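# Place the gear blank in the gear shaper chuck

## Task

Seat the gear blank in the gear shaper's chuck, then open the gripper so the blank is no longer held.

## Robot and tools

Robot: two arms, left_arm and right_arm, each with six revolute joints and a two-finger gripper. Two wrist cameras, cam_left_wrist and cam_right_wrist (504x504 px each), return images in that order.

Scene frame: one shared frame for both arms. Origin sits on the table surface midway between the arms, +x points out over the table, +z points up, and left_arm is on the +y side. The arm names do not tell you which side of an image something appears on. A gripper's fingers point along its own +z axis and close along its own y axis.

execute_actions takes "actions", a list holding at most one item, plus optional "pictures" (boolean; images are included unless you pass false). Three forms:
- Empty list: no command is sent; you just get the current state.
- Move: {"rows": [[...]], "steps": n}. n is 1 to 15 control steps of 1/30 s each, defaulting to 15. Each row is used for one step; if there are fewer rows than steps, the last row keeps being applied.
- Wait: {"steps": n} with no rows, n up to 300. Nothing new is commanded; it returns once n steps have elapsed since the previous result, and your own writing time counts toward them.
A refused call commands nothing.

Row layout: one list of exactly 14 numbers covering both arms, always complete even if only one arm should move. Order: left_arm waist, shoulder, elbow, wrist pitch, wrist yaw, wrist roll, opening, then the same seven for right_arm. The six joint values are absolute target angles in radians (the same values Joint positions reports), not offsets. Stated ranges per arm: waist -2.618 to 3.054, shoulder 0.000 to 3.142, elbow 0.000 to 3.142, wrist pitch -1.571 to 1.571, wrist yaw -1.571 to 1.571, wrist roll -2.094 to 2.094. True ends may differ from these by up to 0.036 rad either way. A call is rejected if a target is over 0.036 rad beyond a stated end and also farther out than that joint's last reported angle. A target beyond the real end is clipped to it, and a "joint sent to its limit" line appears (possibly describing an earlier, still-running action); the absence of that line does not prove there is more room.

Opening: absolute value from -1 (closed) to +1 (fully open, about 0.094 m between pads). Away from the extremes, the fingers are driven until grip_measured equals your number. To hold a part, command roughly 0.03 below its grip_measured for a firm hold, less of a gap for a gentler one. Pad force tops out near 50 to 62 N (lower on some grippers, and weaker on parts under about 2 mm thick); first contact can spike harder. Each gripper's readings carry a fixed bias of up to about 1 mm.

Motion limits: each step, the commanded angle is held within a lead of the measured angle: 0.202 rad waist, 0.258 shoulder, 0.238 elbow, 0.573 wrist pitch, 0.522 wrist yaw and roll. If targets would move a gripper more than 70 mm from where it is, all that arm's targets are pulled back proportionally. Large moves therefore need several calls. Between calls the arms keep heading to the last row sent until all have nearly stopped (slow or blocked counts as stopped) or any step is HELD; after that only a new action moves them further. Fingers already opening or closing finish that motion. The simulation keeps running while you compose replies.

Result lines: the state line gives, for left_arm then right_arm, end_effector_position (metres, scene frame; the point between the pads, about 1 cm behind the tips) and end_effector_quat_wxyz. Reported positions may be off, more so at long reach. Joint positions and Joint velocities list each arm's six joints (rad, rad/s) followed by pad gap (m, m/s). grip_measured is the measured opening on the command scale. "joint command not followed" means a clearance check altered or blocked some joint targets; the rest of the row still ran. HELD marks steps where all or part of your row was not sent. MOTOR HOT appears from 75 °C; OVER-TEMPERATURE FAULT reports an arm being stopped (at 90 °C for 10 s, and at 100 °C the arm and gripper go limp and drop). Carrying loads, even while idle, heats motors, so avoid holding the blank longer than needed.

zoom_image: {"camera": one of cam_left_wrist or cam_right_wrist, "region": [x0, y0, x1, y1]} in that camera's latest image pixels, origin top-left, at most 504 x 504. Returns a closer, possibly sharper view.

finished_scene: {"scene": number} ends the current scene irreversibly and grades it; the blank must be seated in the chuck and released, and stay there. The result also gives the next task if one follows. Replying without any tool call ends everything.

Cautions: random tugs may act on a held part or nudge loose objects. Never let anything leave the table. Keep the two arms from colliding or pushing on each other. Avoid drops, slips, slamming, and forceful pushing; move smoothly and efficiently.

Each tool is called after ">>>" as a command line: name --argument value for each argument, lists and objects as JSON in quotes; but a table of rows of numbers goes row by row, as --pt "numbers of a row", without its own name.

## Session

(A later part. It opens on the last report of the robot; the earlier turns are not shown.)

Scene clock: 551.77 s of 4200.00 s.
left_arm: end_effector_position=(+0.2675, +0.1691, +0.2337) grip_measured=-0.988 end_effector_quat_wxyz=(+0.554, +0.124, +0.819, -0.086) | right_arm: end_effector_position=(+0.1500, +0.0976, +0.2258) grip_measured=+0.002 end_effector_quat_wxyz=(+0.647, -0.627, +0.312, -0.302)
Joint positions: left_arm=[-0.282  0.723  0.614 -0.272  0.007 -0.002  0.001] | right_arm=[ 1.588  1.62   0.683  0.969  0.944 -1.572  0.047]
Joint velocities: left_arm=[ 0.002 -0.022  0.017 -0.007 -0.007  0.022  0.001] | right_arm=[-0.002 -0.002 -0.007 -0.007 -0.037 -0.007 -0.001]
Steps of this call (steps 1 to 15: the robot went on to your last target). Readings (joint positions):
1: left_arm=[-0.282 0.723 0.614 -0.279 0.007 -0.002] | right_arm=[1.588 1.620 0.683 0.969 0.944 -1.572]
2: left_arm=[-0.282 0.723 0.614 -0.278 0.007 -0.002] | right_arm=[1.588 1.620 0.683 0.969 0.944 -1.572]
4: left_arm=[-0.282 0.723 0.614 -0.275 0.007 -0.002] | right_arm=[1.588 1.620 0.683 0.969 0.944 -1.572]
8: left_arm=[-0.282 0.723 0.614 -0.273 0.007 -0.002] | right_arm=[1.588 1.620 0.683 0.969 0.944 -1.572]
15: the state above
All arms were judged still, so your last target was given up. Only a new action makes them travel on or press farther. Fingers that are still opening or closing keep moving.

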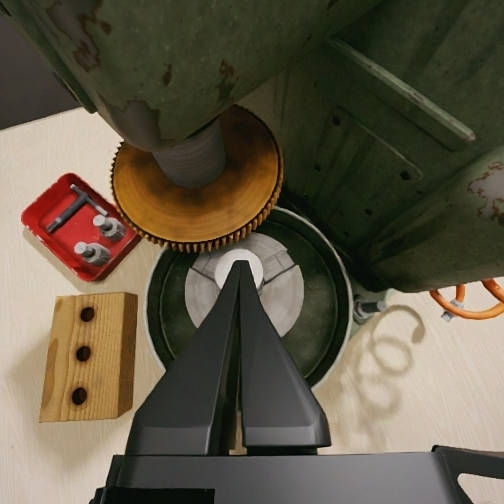

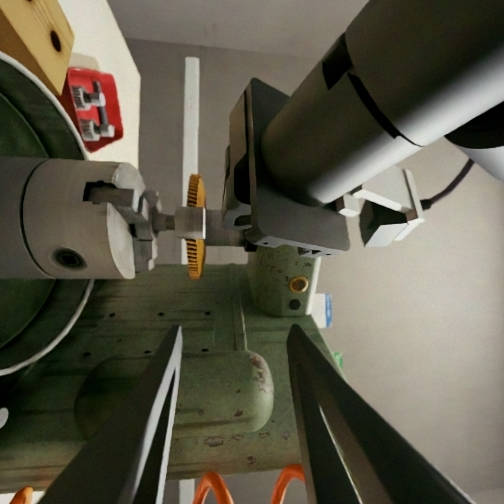

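>>> execute_actions --actions '[]'

Scene clock: 568.00 s of 4200.00 s.
left_arm: end_effector_position=(+0.2675, +0.1691, +0.2338) grip_measured=-0.988 end_effector_quat_wxyz=(+0.554, +0.124, +0.819, -0.086) | right_arm: end_effector_position=(+0.1500, +0.0976, +0.2258) grip_measured=+0.002 end_effector_quat_wxyz=(+0.647, -0.627, +0.312, -0.302)
Joint positions: left_arm=[-0.282  0.723  0.614 -0.272  0.007 -0.002  0.001] | right_arm=[ 1.588  1.62   0.683  0.969  0.944 -1.572  0.047]
Joint velocities: left_arm=[-0.002  0.007  0.007  0.022  0.007 -0.007 -0.001] | right_arm=[-0.002  0.007 -0.012 -0.066 -0.051 -0.051  0.   ]
Steps of this call (steps 1 to 90: nothing new was sent; then 13.23 s passed at rest). Readings (joint positions):
1: left_arm=[-0.282 0.723 0.614 -0.272 0.007 -0.002] | right_arm=[1.588 1.620 0.683 0.969 0.944 -1.572]
2: left_arm=[-0.282 0.723 0.614 -0.272 0.007 -0.002] | right_arm=[1.588 1.620 0.683 0.969 0.944 -1.572]
4: left_arm=[-0.282 0.723 0.614 -0.272 0.007 -0.002] | right_arm=[1.588 1.620 0.683 0.969 0.944 -1.572]
8: left_arm=[-0.282 0.723 0.614 -0.272 0.007 -0.002] | right_arm=[1.588 1.620 0.683 0.969 0.944 -1.572]
90: the state above

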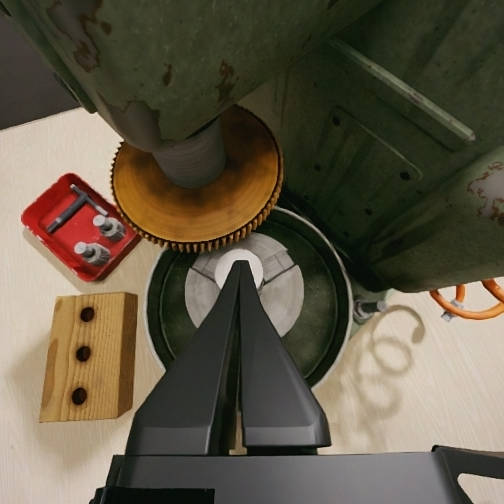

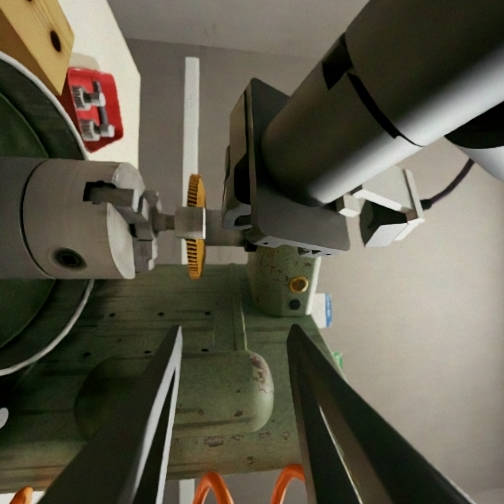

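>>> execute_actions --actions '[{"rows":[[-0.29,0.727,0.56,-0.235,0.008,0,-1,1.59,1.6,0.67,0.97,0.95,-1.57,0]],"steps":15}]' --pictures false

>>> execute_actions --actions '[{"rows":[[-0.29,0.727,0.53,-0.205,0.008,0,-1,1.59,1.6,0.67,0.97,0.95,-1.57,0]],"steps":15}]'

>>> zoom_image --camera "cam_right_wrist" --region '[110,165,240,285]'

Scene clock: 573.57 s of 4200.00 s.
left_arm: end_effector_position=(+0.2687, +0.1687, +0.2252) grip_measured=-0.988 end_effector_quat_wxyz=(+0.555, +0.124, +0.818, -0.086) | right_arm: end_effector_position=(+0.1500, +0.0976, +0.2258) grip_measured=+0.002 end_effector_quat_wxyz=(+0.647, -0.627, +0.312, -0.302)
Joint positions: left_arm=[-0.282  0.723  0.578 -0.234  0.007 -0.002  0.001] | right_arm=[ 1.588  1.62   0.683  0.969  0.944 -1.572  0.047]
Joint velocities: left_arm=[-0.012 -0.022 -0.012  0.051 -0.007 -0.066  0.   ] | right_arm=[-0.017 -0.002  0.002 -0.007 -0.037 -0.022 -0.001]
Steps of this call (steps 1 to 90: nothing new was sent; then 2.07 s passed at rest; steps 91 to 105: all 15 steps of this action). Readings (joint positions):
91: left_arm=[-0.282 0.723 0.608 -0.263 0.007 -0.002] | right_arm=[1.588 1.620 0.683 0.969 0.944 -1.572]
92: left_arm=[-0.282 0.723 0.601 -0.252 0.007 -0.002] | right_arm=[1.588 1.620 0.683 0.969 0.944 -1.572]
94: left_arm=[-0.282 0.723 0.587 -0.245 0.007 -0.002] | right_arm=[1.588 1.620 0.683 0.969 0.944 -1.572]
98: left_arm=[-0.282 0.723 0.578 -0.244 0.007 -0.002] | right_arm=[1.588 1.620 0.683 0.969 0.944 -1.572]
105: the state above

Scene clock: 574.07 s of 4200.00 s.
left_arm: end_effector_position=(+0.2697, +0.1684, +0.2201) grip_measured=-0.988 end_effector_quat_wxyz=(+0.557, +0.124, +0.817, -0.087) | right_arm: end_effector_position=(+0.1500, +0.0976, +0.2258) grip_measured=+0.002 end_effector_quat_wxyz=(+0.647, -0.627, +0.312, -0.302)
Joint positions: left_arm=[-0.282  0.723  0.552 -0.203  0.007 -0.002  0.001] | right_arm=[ 1.588  1.62   0.683  0.969  0.944 -1.572  0.047]
Joint velocities: left_arm=[ 0.017  0.007 -0.012 -0.007 -0.022  0.051 -0.   ] | right_arm=[ 0.002 -0.002 -0.002  0.037 -0.037 -0.066 -0.   ]
Steps of this call (steps 1 to 15: all 15 steps of this action). Readings (joint positions):
1: left_arm=[-0.282 0.723 0.574 -0.227 0.007 -0.002] | right_arm=[1.588 1.620 0.683 0.969 0.944 -1.572]
2: left_arm=[-0.282 0.723 0.568 -0.218 0.007 -0.002] | right_arm=[1.588 1.620 0.683 0.969 0.944 -1.572]
4: left_arm=[-0.282 0.723 0.557 -0.212 0.007 -0.002] | right_arm=[1.588 1.620 0.683 0.969 0.944 -1.572]
8: left_arm=[-0.282 0.723 0.552 -0.205 0.007 -0.002] | right_arm=[1.588 1.620 0.683 0.969 0.944 -1.572]
15: the state above

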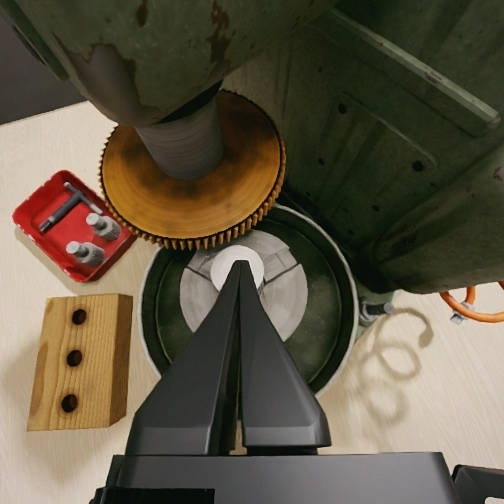

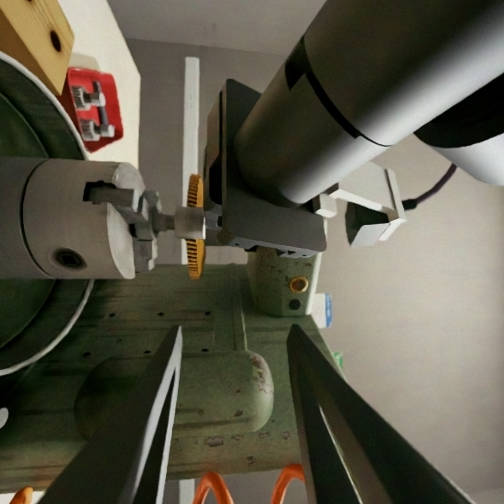

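Region (110, 165, 240, 285) of cam_right_wrist's 504x504 image, scaled by 3.877, with more detail than that image has; it fills the top 465 rows of this view, and the rest is white.

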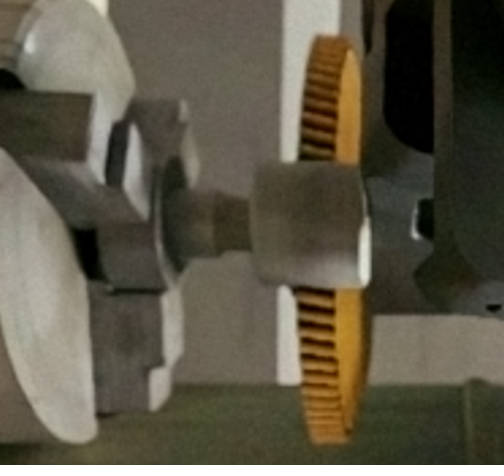

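>>> execute_actions --actions '[{"rows":[[-0.29,0.727,0.51,-0.19,0.008,0,-1,1.59,1.6,0.67,0.97,0.95,-1.57,0]],"steps":15}]'

>>> zoom_image --camera "cam_right_wrist" --region '[110,165,240,285]'

Scene clock: 578.23 s of 4200.00 s.
left_arm: end_effector_position=(+0.2710, +0.1680, +0.2192) grip_measured=-0.988 end_effector_quat_wxyz=(+0.562, +0.123, +0.813, -0.088) | right_arm: end_effector_position=(+0.1500, +0.0976, +0.2258) grip_measured=+0.002 end_effector_quat_wxyz=(+0.647, -0.627, +0.312, -0.302)
Joint positions: left_arm=[-0.282  0.723  0.537 -0.174  0.007 -0.002  0.001] | right_arm=[ 1.588  1.62   0.683  0.969  0.944 -1.572  0.047]
Joint velocities: left_arm=[-0.002 -0.007  0.017 -0.022 -0.051 -0.037 -0.001] | right_arm=[-0.017 -0.027  0.007 -0.007 -0.095 -0.007 -0.001]
Steps of this call (steps 1 to 15: the robot went on to your last target; steps 16 to 90: nothing new was sent; then 0.67 s passed at rest; steps 91 to 105: all 15 steps of this action). Readings (joint positions):
91: left_arm=[-0.282 0.723 0.549 -0.198 0.007 -0.002] | right_arm=[1.588 1.620 0.683 0.969 0.944 -1.572]
92: left_arm=[-0.282 0.723 0.545 -0.192 0.007 -0.002] | right_arm=[1.588 1.620 0.683 0.969 0.944 -1.572]
94: left_arm=[-0.282 0.723 0.540 -0.182 0.007 -0.002] | right_arm=[1.588 1.620 0.683 0.969 0.944 -1.572]
98: left_arm=[-0.282 0.723 0.537 -0.175 0.007 -0.002] | right_arm=[1.588 1.620 0.683 0.969 0.944 -1.572]
105: the state above

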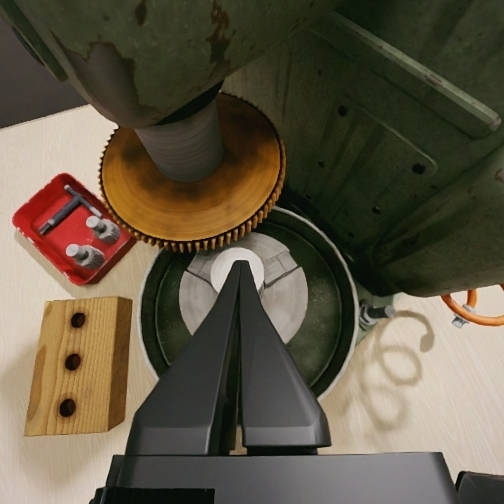

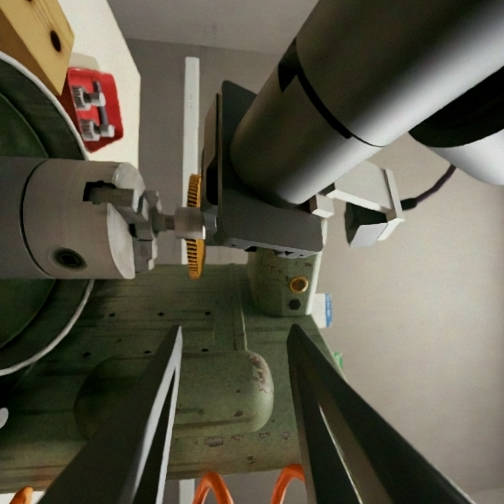

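Region (110, 165, 240, 285) of cam_right_wrist's 504x504 image, scaled by 3.877, with more detail than that image has; it fills the top 465 rows of this view, and the rest is white.

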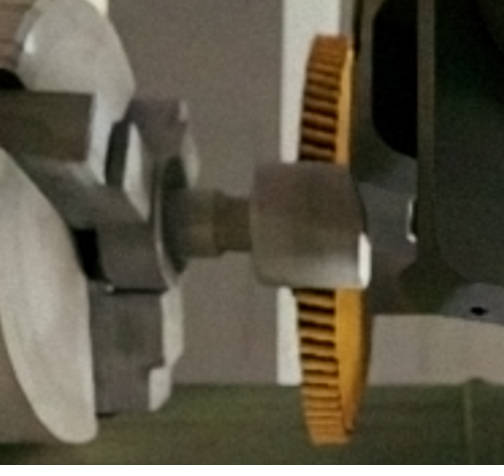

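>>> execute_actions --actions '[{"rows":[[-0.29,0.727,0.51,-0.22,0.008,0,-1,1.59,1.6,0.67,0.97,0.95,-1.57,0],[-0.29,0.727,0.51,-0.25,0.008,0,-1,1.59,1.6,0.67,0.97,0.95,-1.57,0],[-0.29,0.727,0.50,-0.27,0.008,0,-1,1.59,1.6,0.67,0.97,0.95,-1.57,0],[-0.29,0.727,0.50,-0.27,0.008,0,-1,1.59,1.6,0.67,0.97,0.95,-1.57,0],[-0.29,0.727,0.50,-0.27,0.008,0,-1,1.59,1.6,0.67,0.97,0.95,-1.57,0],[-0.29,0.70,0.50,-0.27,0.008,0,-1,1.59,1.6,0.67,0.97,0.95,-1.57,0],[-0.29,0.685,0.49,-0.28,0.008,0,-1,1.59,1.6,0.67,0.97,0.95,-1.57,0]],"steps":15}]'

>>> zoom_image --camera "cam_right_wrist" --region '[110,165,240,285]'

Scene clock: 585.73 s of 4200.00 s.
left_arm: end_effector_position=(+0.2674, +0.1689, +0.2182) grip_measured=-0.988 end_effector_quat_wxyz=(+0.562, +0.123, +0.813, -0.088) | right_arm: end_effector_position=(+0.1500, +0.0976, +0.2258) grip_measured=+0.002 end_effector_quat_wxyz=(+0.647, -0.627, +0.312, -0.302)
Joint positions: left_arm=[-0.283  0.702  0.529 -0.187  0.008 -0.002  0.001] | right_arm=[ 1.588  1.62   0.683  0.969  0.944 -1.572  0.047]
Joint velocities: left_arm=[-0.012 -0.007 -0.002  0.022 -0.007 -0.066 -0.   ] | right_arm=[-0.017  0.002 -0.022  0.022  0.051  0.037  0.001]
Steps of this call (steps 1 to 15: the robot went on to your last target; steps 16 to 90: nothing new was sent; then 4.00 s passed at rest; steps 91 to 105: all 15 steps of this action). Readings (joint positions):
91: left_arm=[-0.282 0.723 0.537 -0.174 0.007 -0.002] | right_arm=[1.588 1.620 0.683 0.969 0.944 -1.572]
92: left_arm=[-0.282 0.723 0.537 -0.176 0.007 -0.002] | right_arm=[1.588 1.620 0.683 0.969 0.944 -1.572]
94: left_arm=[-0.282 0.723 0.537 -0.177 0.007 -0.002] | right_arm=[1.588 1.620 0.683 0.969 0.944 -1.572]
98: left_arm=[-0.283 0.714 0.534 -0.183 0.008 -0.002] | right_arm=[1.588 1.620 0.683 0.969 0.944 -1.572]
105: the state above

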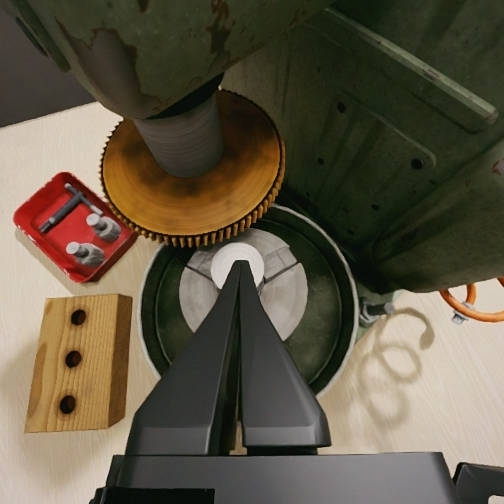

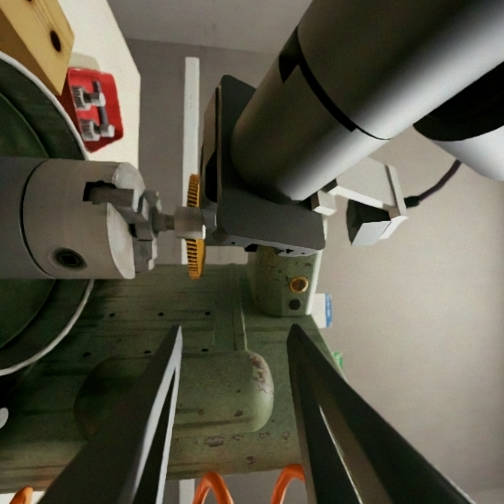

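Region (110, 165, 240, 285) of cam_right_wrist's 504x504 image, scaled by 3.877, with more detail than that image has; it fills the top 465 rows of this view, and the rest is white.

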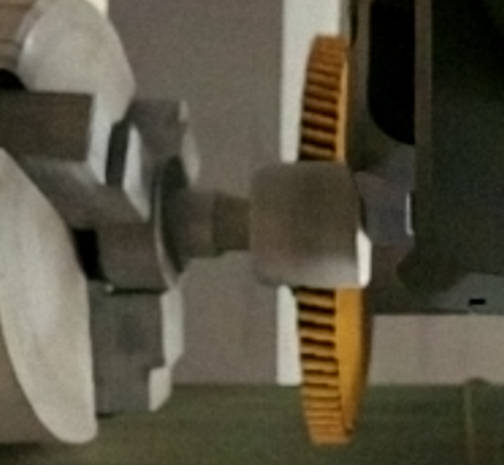

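>>> execute_actions --actions '[{"rows":[[-0.30,0.72,0.49,-0.30,0.008,0,-1,1.59,1.6,0.67,0.97,0.95,-1.57,0],[-0.305,0.74,0.49,-0.31,0.008,0,-1,1.59,1.6,0.67,0.97,0.95,-1.57,0],[-0.31,0.75,0.49,-0.32,0.008,0,-1,1.59,1.6,0.67,0.97,0.95,-1.57,0]],"steps":15}]'

>>> zoom_image --camera "cam_right_wrist" --region '[110,165,240,285]'

Scene clock: 593.50 s of 4200.00 s.
left_arm: end_effector_position=(+0.2681, +0.1669, +0.2170) grip_measured=-0.988 end_effector_quat_wxyz=(+0.561, +0.125, +0.814, -0.085) | right_arm: end_effector_position=(+0.1500, +0.0976, +0.2258) grip_measured=+0.002 end_effector_quat_wxyz=(+0.647, -0.627, +0.312, -0.302)
Joint positions: left_arm=[-0.298  0.711  0.529 -0.182 -0.009 -0.002  0.001] | right_arm=[ 1.588  1.62   0.683  0.969  0.944 -1.572  0.047]
Joint velocities: left_arm=[-0.032  0.002  0.002  0.007 -0.007  0.066 -0.   ] | right_arm=[ 0.002 -0.007 -0.002  0.022  0.037 -0.037 -0.001]
Steps of this call (steps 1 to 15: the robot went on to your last target; steps 16 to 90: nothing new was sent; then 4.27 s passed at rest; steps 91 to 105: all 15 steps of this action). Readings (joint positions):
91: left_arm=[-0.284 0.702 0.529 -0.188 0.007 -0.002] | right_arm=[1.588 1.620 0.683 0.969 0.944 -1.572]
92: left_arm=[-0.288 0.704 0.529 -0.189 0.004 -0.002] | right_arm=[1.588 1.620 0.683 0.969 0.944 -1.572]
94: left_arm=[-0.294 0.709 0.529 -0.185 -0.003 -0.002] | right_arm=[1.588 1.620 0.683 0.969 0.944 -1.572]
98: left_arm=[-0.298 0.711 0.529 -0.182 -0.008 -0.002] | right_arm=[1.588 1.620 0.683 0.969 0.944 -1.572]
105: the state above

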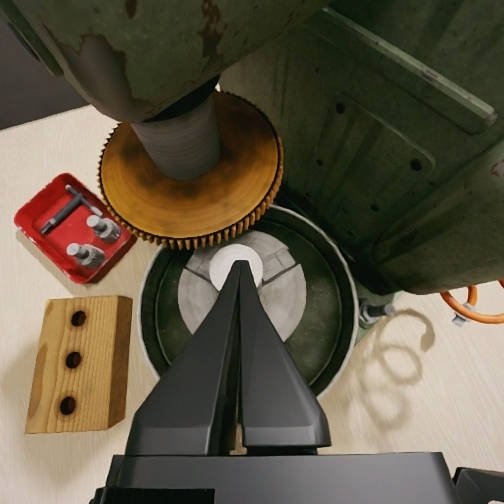

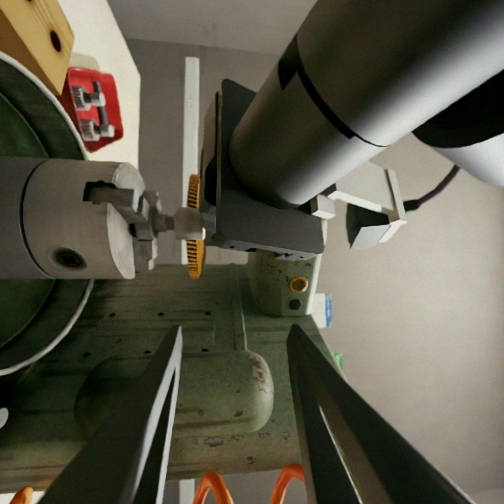

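Region (110, 165, 240, 285) of cam_right_wrist's 504x504 image, scaled by 3.877, with more detail than that image has; it fills the top 465 rows of this view, and the rest is white.

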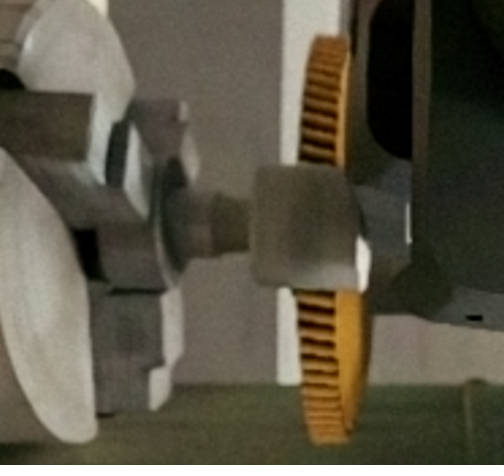

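>>> execute_actions --actions '[{"rows":[[-0.28,0.72,0.53,-0.16,0.008,0,-1,1.59,1.6,0.67,0.97,0.95,-1.57,0],[-0.275,0.72,0.53,-0.15,0.008,0,-1,1.59,1.6,0.67,0.97,0.95,-1.57,0],[-0.275,0.72,0.53,-0.15,0.008,0,-1,1.59,1.6,0.67,0.97,0.95,-1.57,0],[-0.275,0.72,0.53,-0.15,0.008,0,-1,1.59,1.6,0.67,0.97,0.95,-1.57,0],[-0.275,0.755,0.53,-0.13,0.008,0,-1,1.59,1.6,0.67,0.97,0.95,-1.57,0]],"steps":15}]'

>>> zoom_image --camera "cam_right_wrist" --region '[110,165,240,285]'

Scene clock: 600.27 s of 4200.00 s.
left_arm: end_effector_position=(+0.2765, +0.1678, +0.2205) grip_measured=-0.988 end_effector_quat_wxyz=(+0.570, +0.120, +0.808, -0.085) | right_arm: end_effector_position=(+0.1500, +0.0976, +0.2258) grip_measured=+0.002 end_effector_quat_wxyz=(+0.647, -0.627, +0.312, -0.302)
Joint positions: left_arm=[-0.282  0.742  0.529 -0.129 -0.001 -0.002  0.001] | right_arm=[ 1.588  1.62   0.683  0.969  0.944 -1.572  0.047]
Joint velocities: left_arm=[-0.007  0.012  0.002  0.022  0.007  0.022 -0.   ] | right_arm=[-0.007 -0.017 -0.017 -0.022 -0.066 -0.022  0.   ]
Steps of this call (steps 1 to 15: the robot went on to your last target; steps 16 to 90: nothing new was sent; then 3.27 s passed at rest; steps 91 to 105: all 15 steps of this action). Readings (joint positions):
91: left_arm=[-0.296 0.711 0.529 -0.172 -0.007 -0.002] | right_arm=[1.588 1.620 0.683 0.969 0.944 -1.572]
92: left_arm=[-0.292 0.711 0.529 -0.169 -0.005 -0.002] | right_arm=[1.588 1.620 0.683 0.969 0.944 -1.572]
94: left_arm=[-0.284 0.711 0.529 -0.161 -0.004 -0.002] | right_arm=[1.588 1.620 0.683 0.969 0.944 -1.572]
98: left_arm=[-0.282 0.738 0.529 -0.138 -0.002 -0.002] | right_arm=[1.588 1.620 0.683 0.969 0.944 -1.572]
105: the state above

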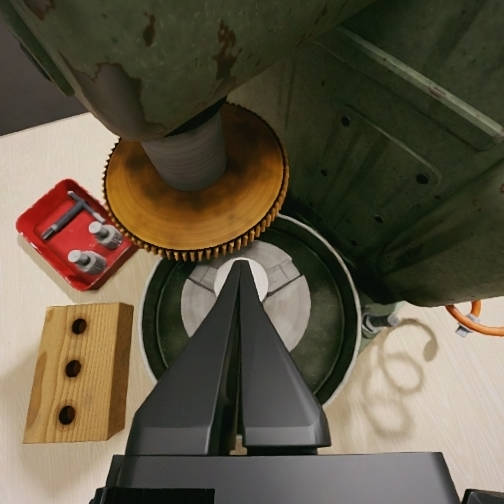

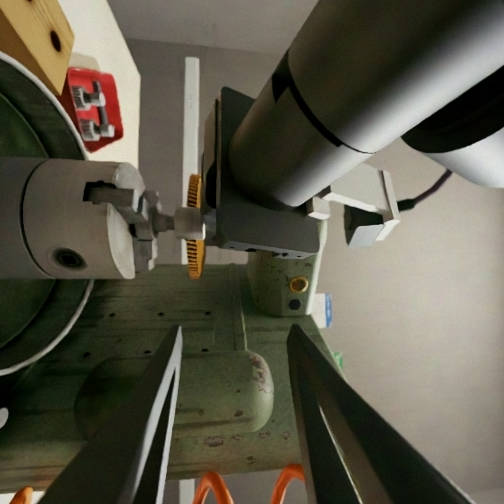

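Region (110, 165, 240, 285) of cam_right_wrist's 504x504 image, scaled by 3.877, with more detail than that image has; it fills the top 465 rows of this view, and the rest is white.

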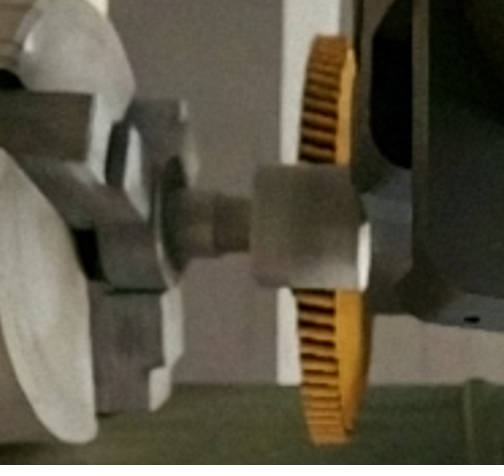

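>>> execute_actions --actions '[{"rows":[[-0.275,0.755,0.52,-0.2,0.008,0,-1,1.59,1.6,0.67,0.97,0.95,-1.57,0],[-0.275,0.755,0.51,-0.26,0.008,0,-1,1.59,1.6,0.67,0.97,0.95,-1.57,0],[-0.275,0.755,0.50,-0.28,0.008,0,-1,1.59,1.6,0.67,0.97,0.95,-1.57,0],[-0.275,0.755,0.50,-0.28,0.008,0,-1,1.59,1.6,0.67,0.97,0.95,-1.57,0],[-0.275,0.755,0.50,-0.28,0.008,0,-1,1.59,1.6,0.67,0.97,0.95,-1.57,0],[-0.275,0.755,0.50,-0.28,0.008,0,-1,1.59,1.6,0.67,0.97,0.95,-1.57,0],[-0.27,0.755,0.50,-0.28,-0.01,0,-1,1.59,1.6,0.67,0.97,0.95,-1.57,0],[-0.265,0.755,0.50,-0.28,-0.02,0,-1,1.59,1.6,0.67,0.97,0.95,-1.57,0]],"steps":15}]'

>>> zoom_image --camera "cam_right_wrist" --region '[110,165,240,285]'

Scene clock: 610.87 s of 4200.00 s.
left_arm: end_effector_position=(+0.2747, +0.1691, +0.2150) grip_measured=-0.988 end_effector_quat_wxyz=(+0.561, +0.120, +0.815, -0.084) | right_arm: end_effector_position=(+0.1500, +0.0976, +0.2258) grip_measured=+0.002 end_effector_quat_wxyz=(+0.647, -0.627, +0.312, -0.302)
Joint positions: left_arm=[-0.279  0.742  0.529 -0.153  0.002 -0.002  0.001] | right_arm=[ 1.588  1.62   0.683  0.969  0.944 -1.572  0.047]
Joint velocities: left_arm=[ 0.002 -0.017 -0.012 -0.051 -0.022  0.022 -0.001] | right_arm=[-0.012  0.007  0.007 -0.007  0.007  0.037 -0.001]
Steps of this call (steps 1 to 15: the robot went on to your last target; steps 16 to 90: nothing new was sent; then 7.10 s passed at rest; steps 91 to 105: all 15 steps of this action). Readings (joint positions):
91: left_arm=[-0.282 0.742 0.529 -0.132 -0.000 -0.002] | right_arm=[1.588 1.620 0.683 0.969 0.944 -1.572]
92: left_arm=[-0.282 0.742 0.529 -0.140 -0.000 -0.002] | right_arm=[1.588 1.620 0.683 0.969 0.944 -1.572]
94: left_arm=[-0.282 0.742 0.529 -0.152 0.000 -0.002] | right_arm=[1.588 1.620 0.683 0.969 0.944 -1.572]
98: left_arm=[-0.280 0.742 0.529 -0.152 0.000 -0.002] | right_arm=[1.588 1.620 0.683 0.969 0.944 -1.572]
105: the state above

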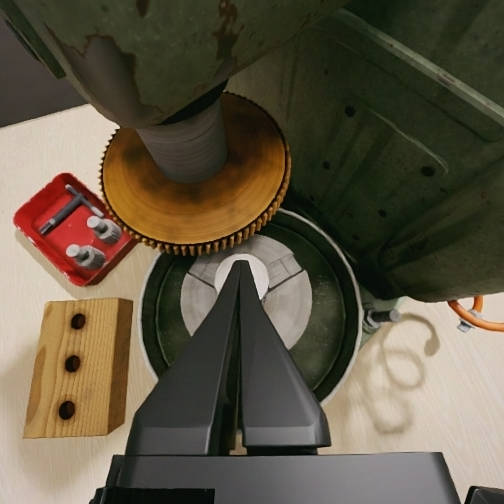

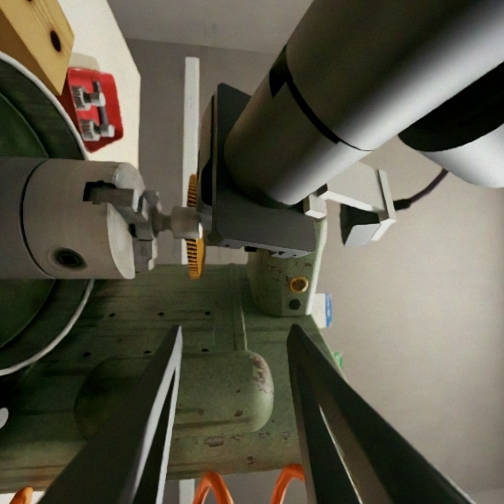

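Region (110, 165, 240, 285) of cam_right_wrist's 504x504 image, scaled by 3.877, with more detail than that image has; it fills the top 465 rows of this view, and the rest is white.

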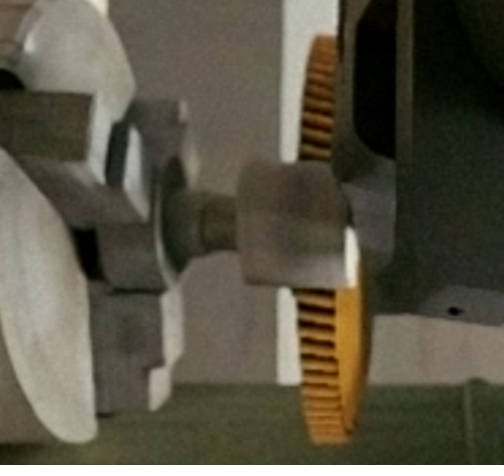

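Progress. Repeat lift-and-press, pushing via q3 (vertical).

>>> execute_actions --actions '[{"rows":[[-0.28,0.755,0.52,-0.14,0.005,0,-1,1.59,1.6,0.67,0.97,0.95,-1.57,0],[-0.28,0.755,0.52,-0.13,0.005,0,-1,1.59,1.6,0.67,0.97,0.95,-1.57,0],[-0.28,0.755,0.52,-0.13,0.005,0,-1,1.59,1.6,0.67,0.97,0.95,-1.57,0],[-0.28,0.755,0.52,-0.13,0.005,0,-1,1.59,1.6,0.67,0.97,0.95,-1.57,0],[-0.28,0.755,0.52,-0.13,0.005,0,-1,1.59,1.6,0.67,0.97,0.95,-1.57,0],[-0.28,0.755,0.49,-0.16,0.005,0,-1,1.59,1.6,0.67,0.97,0.95,-1.57,0],[-0.28,0.755,0.47,-0.2,0.005,0,-1,1.59,1.6,0.67,0.97,0.95,-1.57,0],[-0.28,0.755,0.46,-0.24,0.005,0,-1,1.59,1.6,0.67,0.97,0.95,-1.57,0]],"steps":15}]'

>>> zoom_image --camera "cam_right_wrist" --region '[110,165,240,285]'

Scene clock: 620.20 s of 4200.00 s.
left_arm: end_effector_position=(+0.2758, +0.1688, +0.2143) grip_measured=-0.988 end_effector_quat_wxyz=(+0.565, +0.120, +0.812, -0.085) | right_arm: end_effector_position=(+0.1500, +0.0976, +0.2258) grip_measured=+0.002 end_effector_quat_wxyz=(+0.647, -0.627, +0.312, -0.302)
Joint positions: left_arm=[-0.279  0.742  0.516 -0.128  0.002 -0.002  0.001] | right_arm=[ 1.588  1.62   0.683  0.969  0.944 -1.572  0.047]
Joint velocities: left_arm=[ 0.007 -0.017  0.007 -0.022 -0.081 -0.037 -0.   ] | right_arm=[ 0.012 -0.022 -0.002 -0.066  0.022 -0.037 -0.   ]
Steps of this call (steps 1 to 15: the robot went on to your last target; steps 16 to 90: nothing new was sent; then 5.83 s passed at rest; steps 91 to 105: all 15 steps of this action). Readings (joint positions):
91: left_arm=[-0.279 0.742 0.529 -0.146 0.002 -0.002] | right_arm=[1.588 1.620 0.683 0.969 0.944 -1.572]
92: left_arm=[-0.279 0.742 0.529 -0.143 0.002 -0.002] | right_arm=[1.588 1.620 0.683 0.969 0.944 -1.572]
94: left_arm=[-0.279 0.742 0.529 -0.137 0.002 -0.002] | right_arm=[1.588 1.620 0.683 0.969 0.944 -1.572]
98: left_arm=[-0.279 0.742 0.516 -0.130 0.002 -0.002] | right_arm=[1.588 1.620 0.683 0.969 0.944 -1.572]
105: the state above

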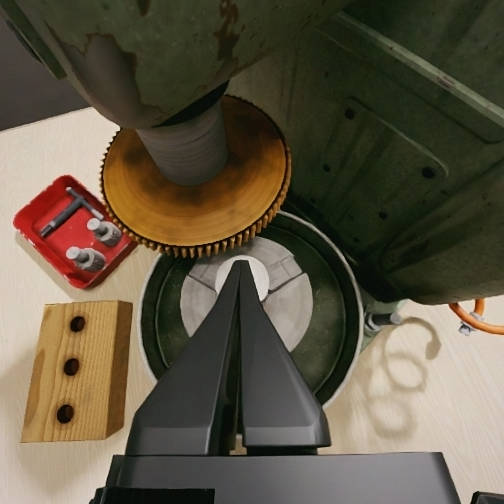

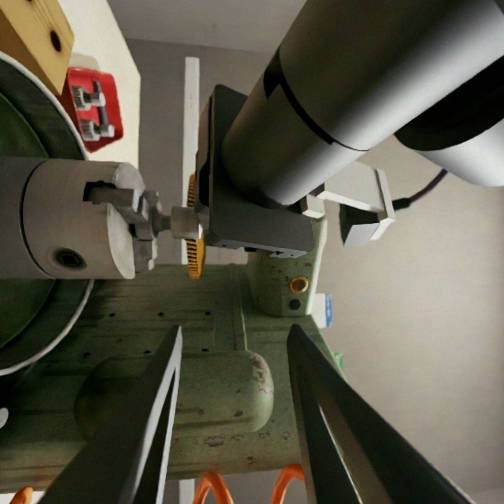

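Region (110, 165, 240, 285) of cam_right_wrist's 504x504 image, scaled by 3.877, with more detail than that image has; it fills the top 465 rows of this view, and the rest is white.

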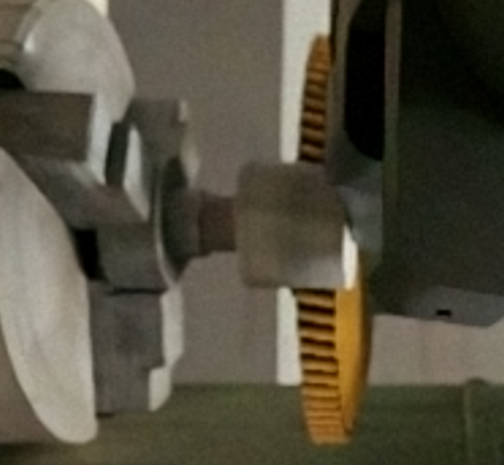

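Drag right slowly while pressing.

>>> execute_actions --actions '[{"rows":[[-0.285,0.755,0.46,-0.24,0.01,0,-1,1.59,1.6,0.67,0.97,0.95,-1.57,0],[-0.288,0.755,0.46,-0.24,0.015,0,-1,1.59,1.6,0.67,0.97,0.95,-1.57,0],[-0.291,0.755,0.46,-0.24,0.02,0,-1,1.59,1.6,0.67,0.97,0.95,-1.57,0],[-0.294,0.755,0.46,-0.24,0.025,0,-1,1.59,1.6,0.67,0.97,0.95,-1.57,0],[-0.297,0.755,0.46,-0.24,0.03,0,-1,1.59,1.6,0.67,0.97,0.95,-1.57,0],[-0.30,0.755,0.46,-0.24,0.03,0,-1,1.59,1.6,0.67,0.97,0.95,-1.57,0]],"steps":15}]'

>>> zoom_image --camera "cam_right_wrist" --region '[110,165,240,285]'

Scene clock: 627.47 s of 4200.00 s.
left_arm: end_effector_position=(+0.2752, +0.1668, +0.2143) grip_measured=-0.988 end_effector_quat_wxyz=(+0.565, +0.122, +0.811, -0.087) | right_arm: end_effector_position=(+0.1500, +0.0976, +0.2258) grip_measured=+0.002 end_effector_quat_wxyz=(+0.647, -0.627, +0.312, -0.302)
Joint positions: left_arm=[-0.285  0.742  0.516 -0.127  0.002 -0.002  0.001] | right_arm=[ 1.588  1.62   0.683  0.969  0.944 -1.572  0.047]
Joint velocities: left_arm=[-0.007  0.012 -0.007  0.037 -0.037  0.007  0.   ] | right_arm=[ 0.012 -0.007 -0.012 -0.037  0.007 -0.066 -0.001]
Steps of this call (steps 1 to 15: the robot went on to your last target; steps 16 to 90: nothing new was sent; then 3.77 s passed at rest; steps 91 to 105: all 15 steps of this action). Readings (joint positions):
91: left_arm=[-0.279 0.742 0.516 -0.128 0.002 -0.002] | right_arm=[1.588 1.620 0.683 0.969 0.944 -1.572]
92: left_arm=[-0.279 0.742 0.516 -0.128 0.002 -0.002] | right_arm=[1.588 1.620 0.683 0.969 0.944 -1.572]
94: left_arm=[-0.280 0.742 0.516 -0.128 0.002 -0.002] | right_arm=[1.588 1.620 0.683 0.969 0.944 -1.572]
98: left_arm=[-0.285 0.742 0.516 -0.127 0.002 -0.002] | right_arm=[1.588 1.620 0.683 0.969 0.944 -1.572]
105: the state above

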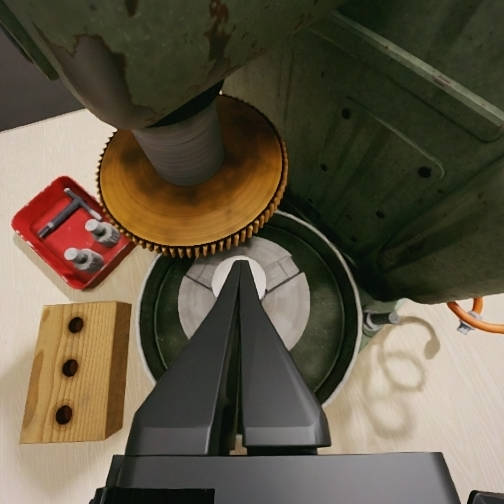

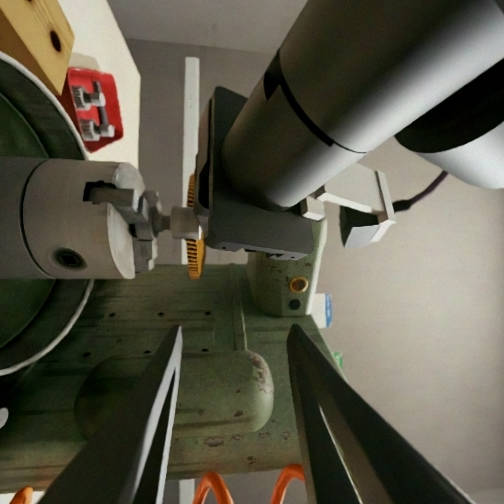

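Region (110, 165, 240, 285) of cam_right_wrist's 504x504 image, scaled by 3.877, with more detail than that image has; it fills the top 465 rows of this view, and the rest is white.

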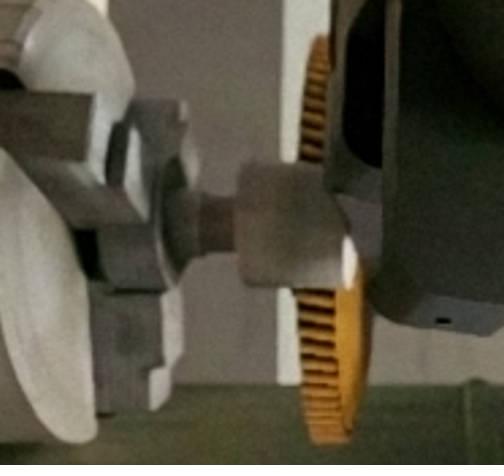

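>>> execute_actions --actions '[{"rows":[[-0.285,0.765,0.46,-0.24,0.005,0,-1,1.59,1.6,0.67,0.97,0.95,-1.57,0],[-0.285,0.772,0.46,-0.24,0.005,0,-1,1.59,1.6,0.67,0.97,0.95,-1.57,0],[-0.285,0.779,0.46,-0.24,0.005,0,-1,1.59,1.6,0.67,0.97,0.95,-1.57,0],[-0.285,0.786,0.46,-0.24,0.005,0,-1,1.59,1.6,0.67,0.97,0.95,-1.57,0],[-0.285,0.793,0.46,-0.24,0.005,0,-1,1.59,1.6,0.67,0.97,0.95,-1.57,0]],"steps":15}]'

>>> zoom_image --camera "cam_right_wrist" --region '[110,165,240,285]'

Scene clock: 633.20 s of 4200.00 s.
left_arm: end_effector_position=(+0.2751, +0.1672, +0.1992) grip_measured=-0.988 end_effector_quat_wxyz=(+0.547, +0.124, +0.824, -0.083) | right_arm: end_effector_position=(+0.1500, +0.0976, +0.2258) grip_measured=+0.002 end_effector_quat_wxyz=(+0.647, -0.627, +0.312, -0.302)
Joint positions: left_arm=[-0.285  0.764  0.502 -0.137 -0.    -0.001  0.001] | right_arm=[ 1.588  1.62   0.683  0.969  0.944 -1.572  0.047]
Joint velocities: left_arm=[-0.007 -0.002  0.002  0.066  0.022 -0.022 -0.001] | right_arm=[-0.002 -0.002 -0.007 -0.007  0.022  0.095  0.   ]
Steps of this call (steps 1 to 15: the robot went on to your last target; steps 16 to 90: nothing new was sent; then 2.23 s passed at rest; steps 91 to 105: all 15 steps of this action). Readings (joint positions):
91: left_arm=[-0.285 0.742 0.516 -0.127 -0.000 -0.002] | right_arm=[1.588 1.620 0.683 0.969 0.944 -1.572]
92: left_arm=[-0.285 0.742 0.516 -0.128 -0.000 -0.002] | right_arm=[1.588 1.620 0.683 0.969 0.944 -1.572]
94: left_arm=[-0.285 0.747 0.513 -0.128 -0.000 -0.002] | right_arm=[1.588 1.620 0.683 0.969 0.944 -1.572]
98: left_arm=[-0.285 0.764 0.502 -0.137 -0.000 -0.001] | right_arm=[1.588 1.620 0.683 0.969 0.944 -1.572]
105: the state above

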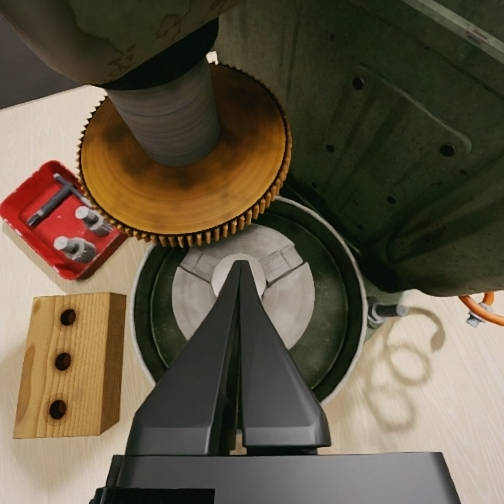

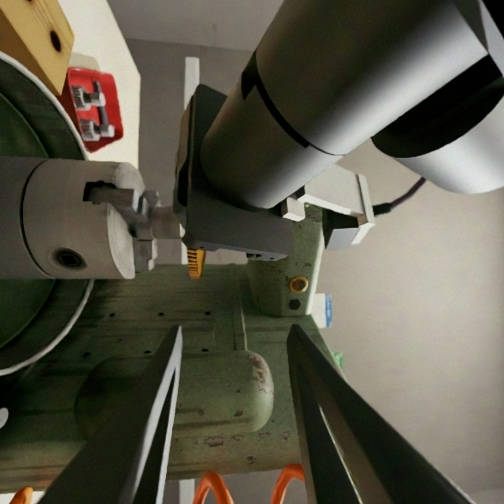

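Region (110, 165, 240, 285) of cam_right_wrist's 504x504 image, scaled by 3.877, with more detail than that image has; it fills the top 465 rows of this view, and the rest is white.

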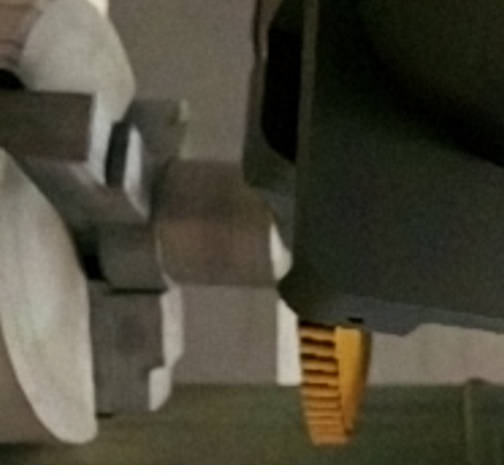

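Seated.

>>> execute_actions --actions '[{"rows":[[-0.285,0.74,0.6,-0.24,0.005,0,-1,1.59,1.6,0.67,0.97,0.95,-1.57,0]],"steps":15}]' --pictures false

>>> finished_scene --scene 2

Scene clock: 636.83 s of 4200.00 s.
left_arm: end_effector_position=(+0.2749, +0.1672, +0.2194) grip_measured=-0.988 end_effector_quat_wxyz=(+0.548, +0.124, +0.823, -0.083) | right_arm: end_effector_position=(+0.1500, +0.0976, +0.2258) grip_measured=+0.002 end_effector_quat_wxyz=(+0.647, -0.627, +0.312, -0.302)
Joint positions: left_arm=[-0.285  0.763  0.58  -0.212 -0.    -0.001  0.001] | right_arm=[ 1.588  1.62   0.683  0.969  0.944 -1.572  0.047]
Joint velocities: left_arm=[-0.012  0.007 -0.002 -0.051 -0.022  0.037 -0.001] | right_arm=[-0.002  0.007  0.007 -0.037 -0.007  0.037  0.001]
Steps of this call (steps 1 to 15: the robot went on to your last target; steps 16 to 90: nothing new was sent; then 0.13 s passed at rest; steps 91 to 105: all 15 steps of this action). Readings (joint positions):
91: left_arm=[-0.285 0.763 0.514 -0.151 -0.000 -0.001] | right_arm=[1.588 1.620 0.683 0.969 0.944 -1.572]
92: left_arm=[-0.285 0.763 0.531 -0.172 -0.000 -0.001] | right_arm=[1.588 1.620 0.683 0.969 0.944 -1.572]
94: left_arm=[-0.285 0.763 0.561 -0.186 -0.000 -0.001] | right_arm=[1.588 1.620 0.683 0.969 0.944 -1.572]
98: left_arm=[-0.285 0.763 0.580 -0.190 -0.000 -0.001] | right_arm=[1.588 1.620 0.683 0.969 0.944 -1.572]
105: the state above

The scene is finished: the task was done.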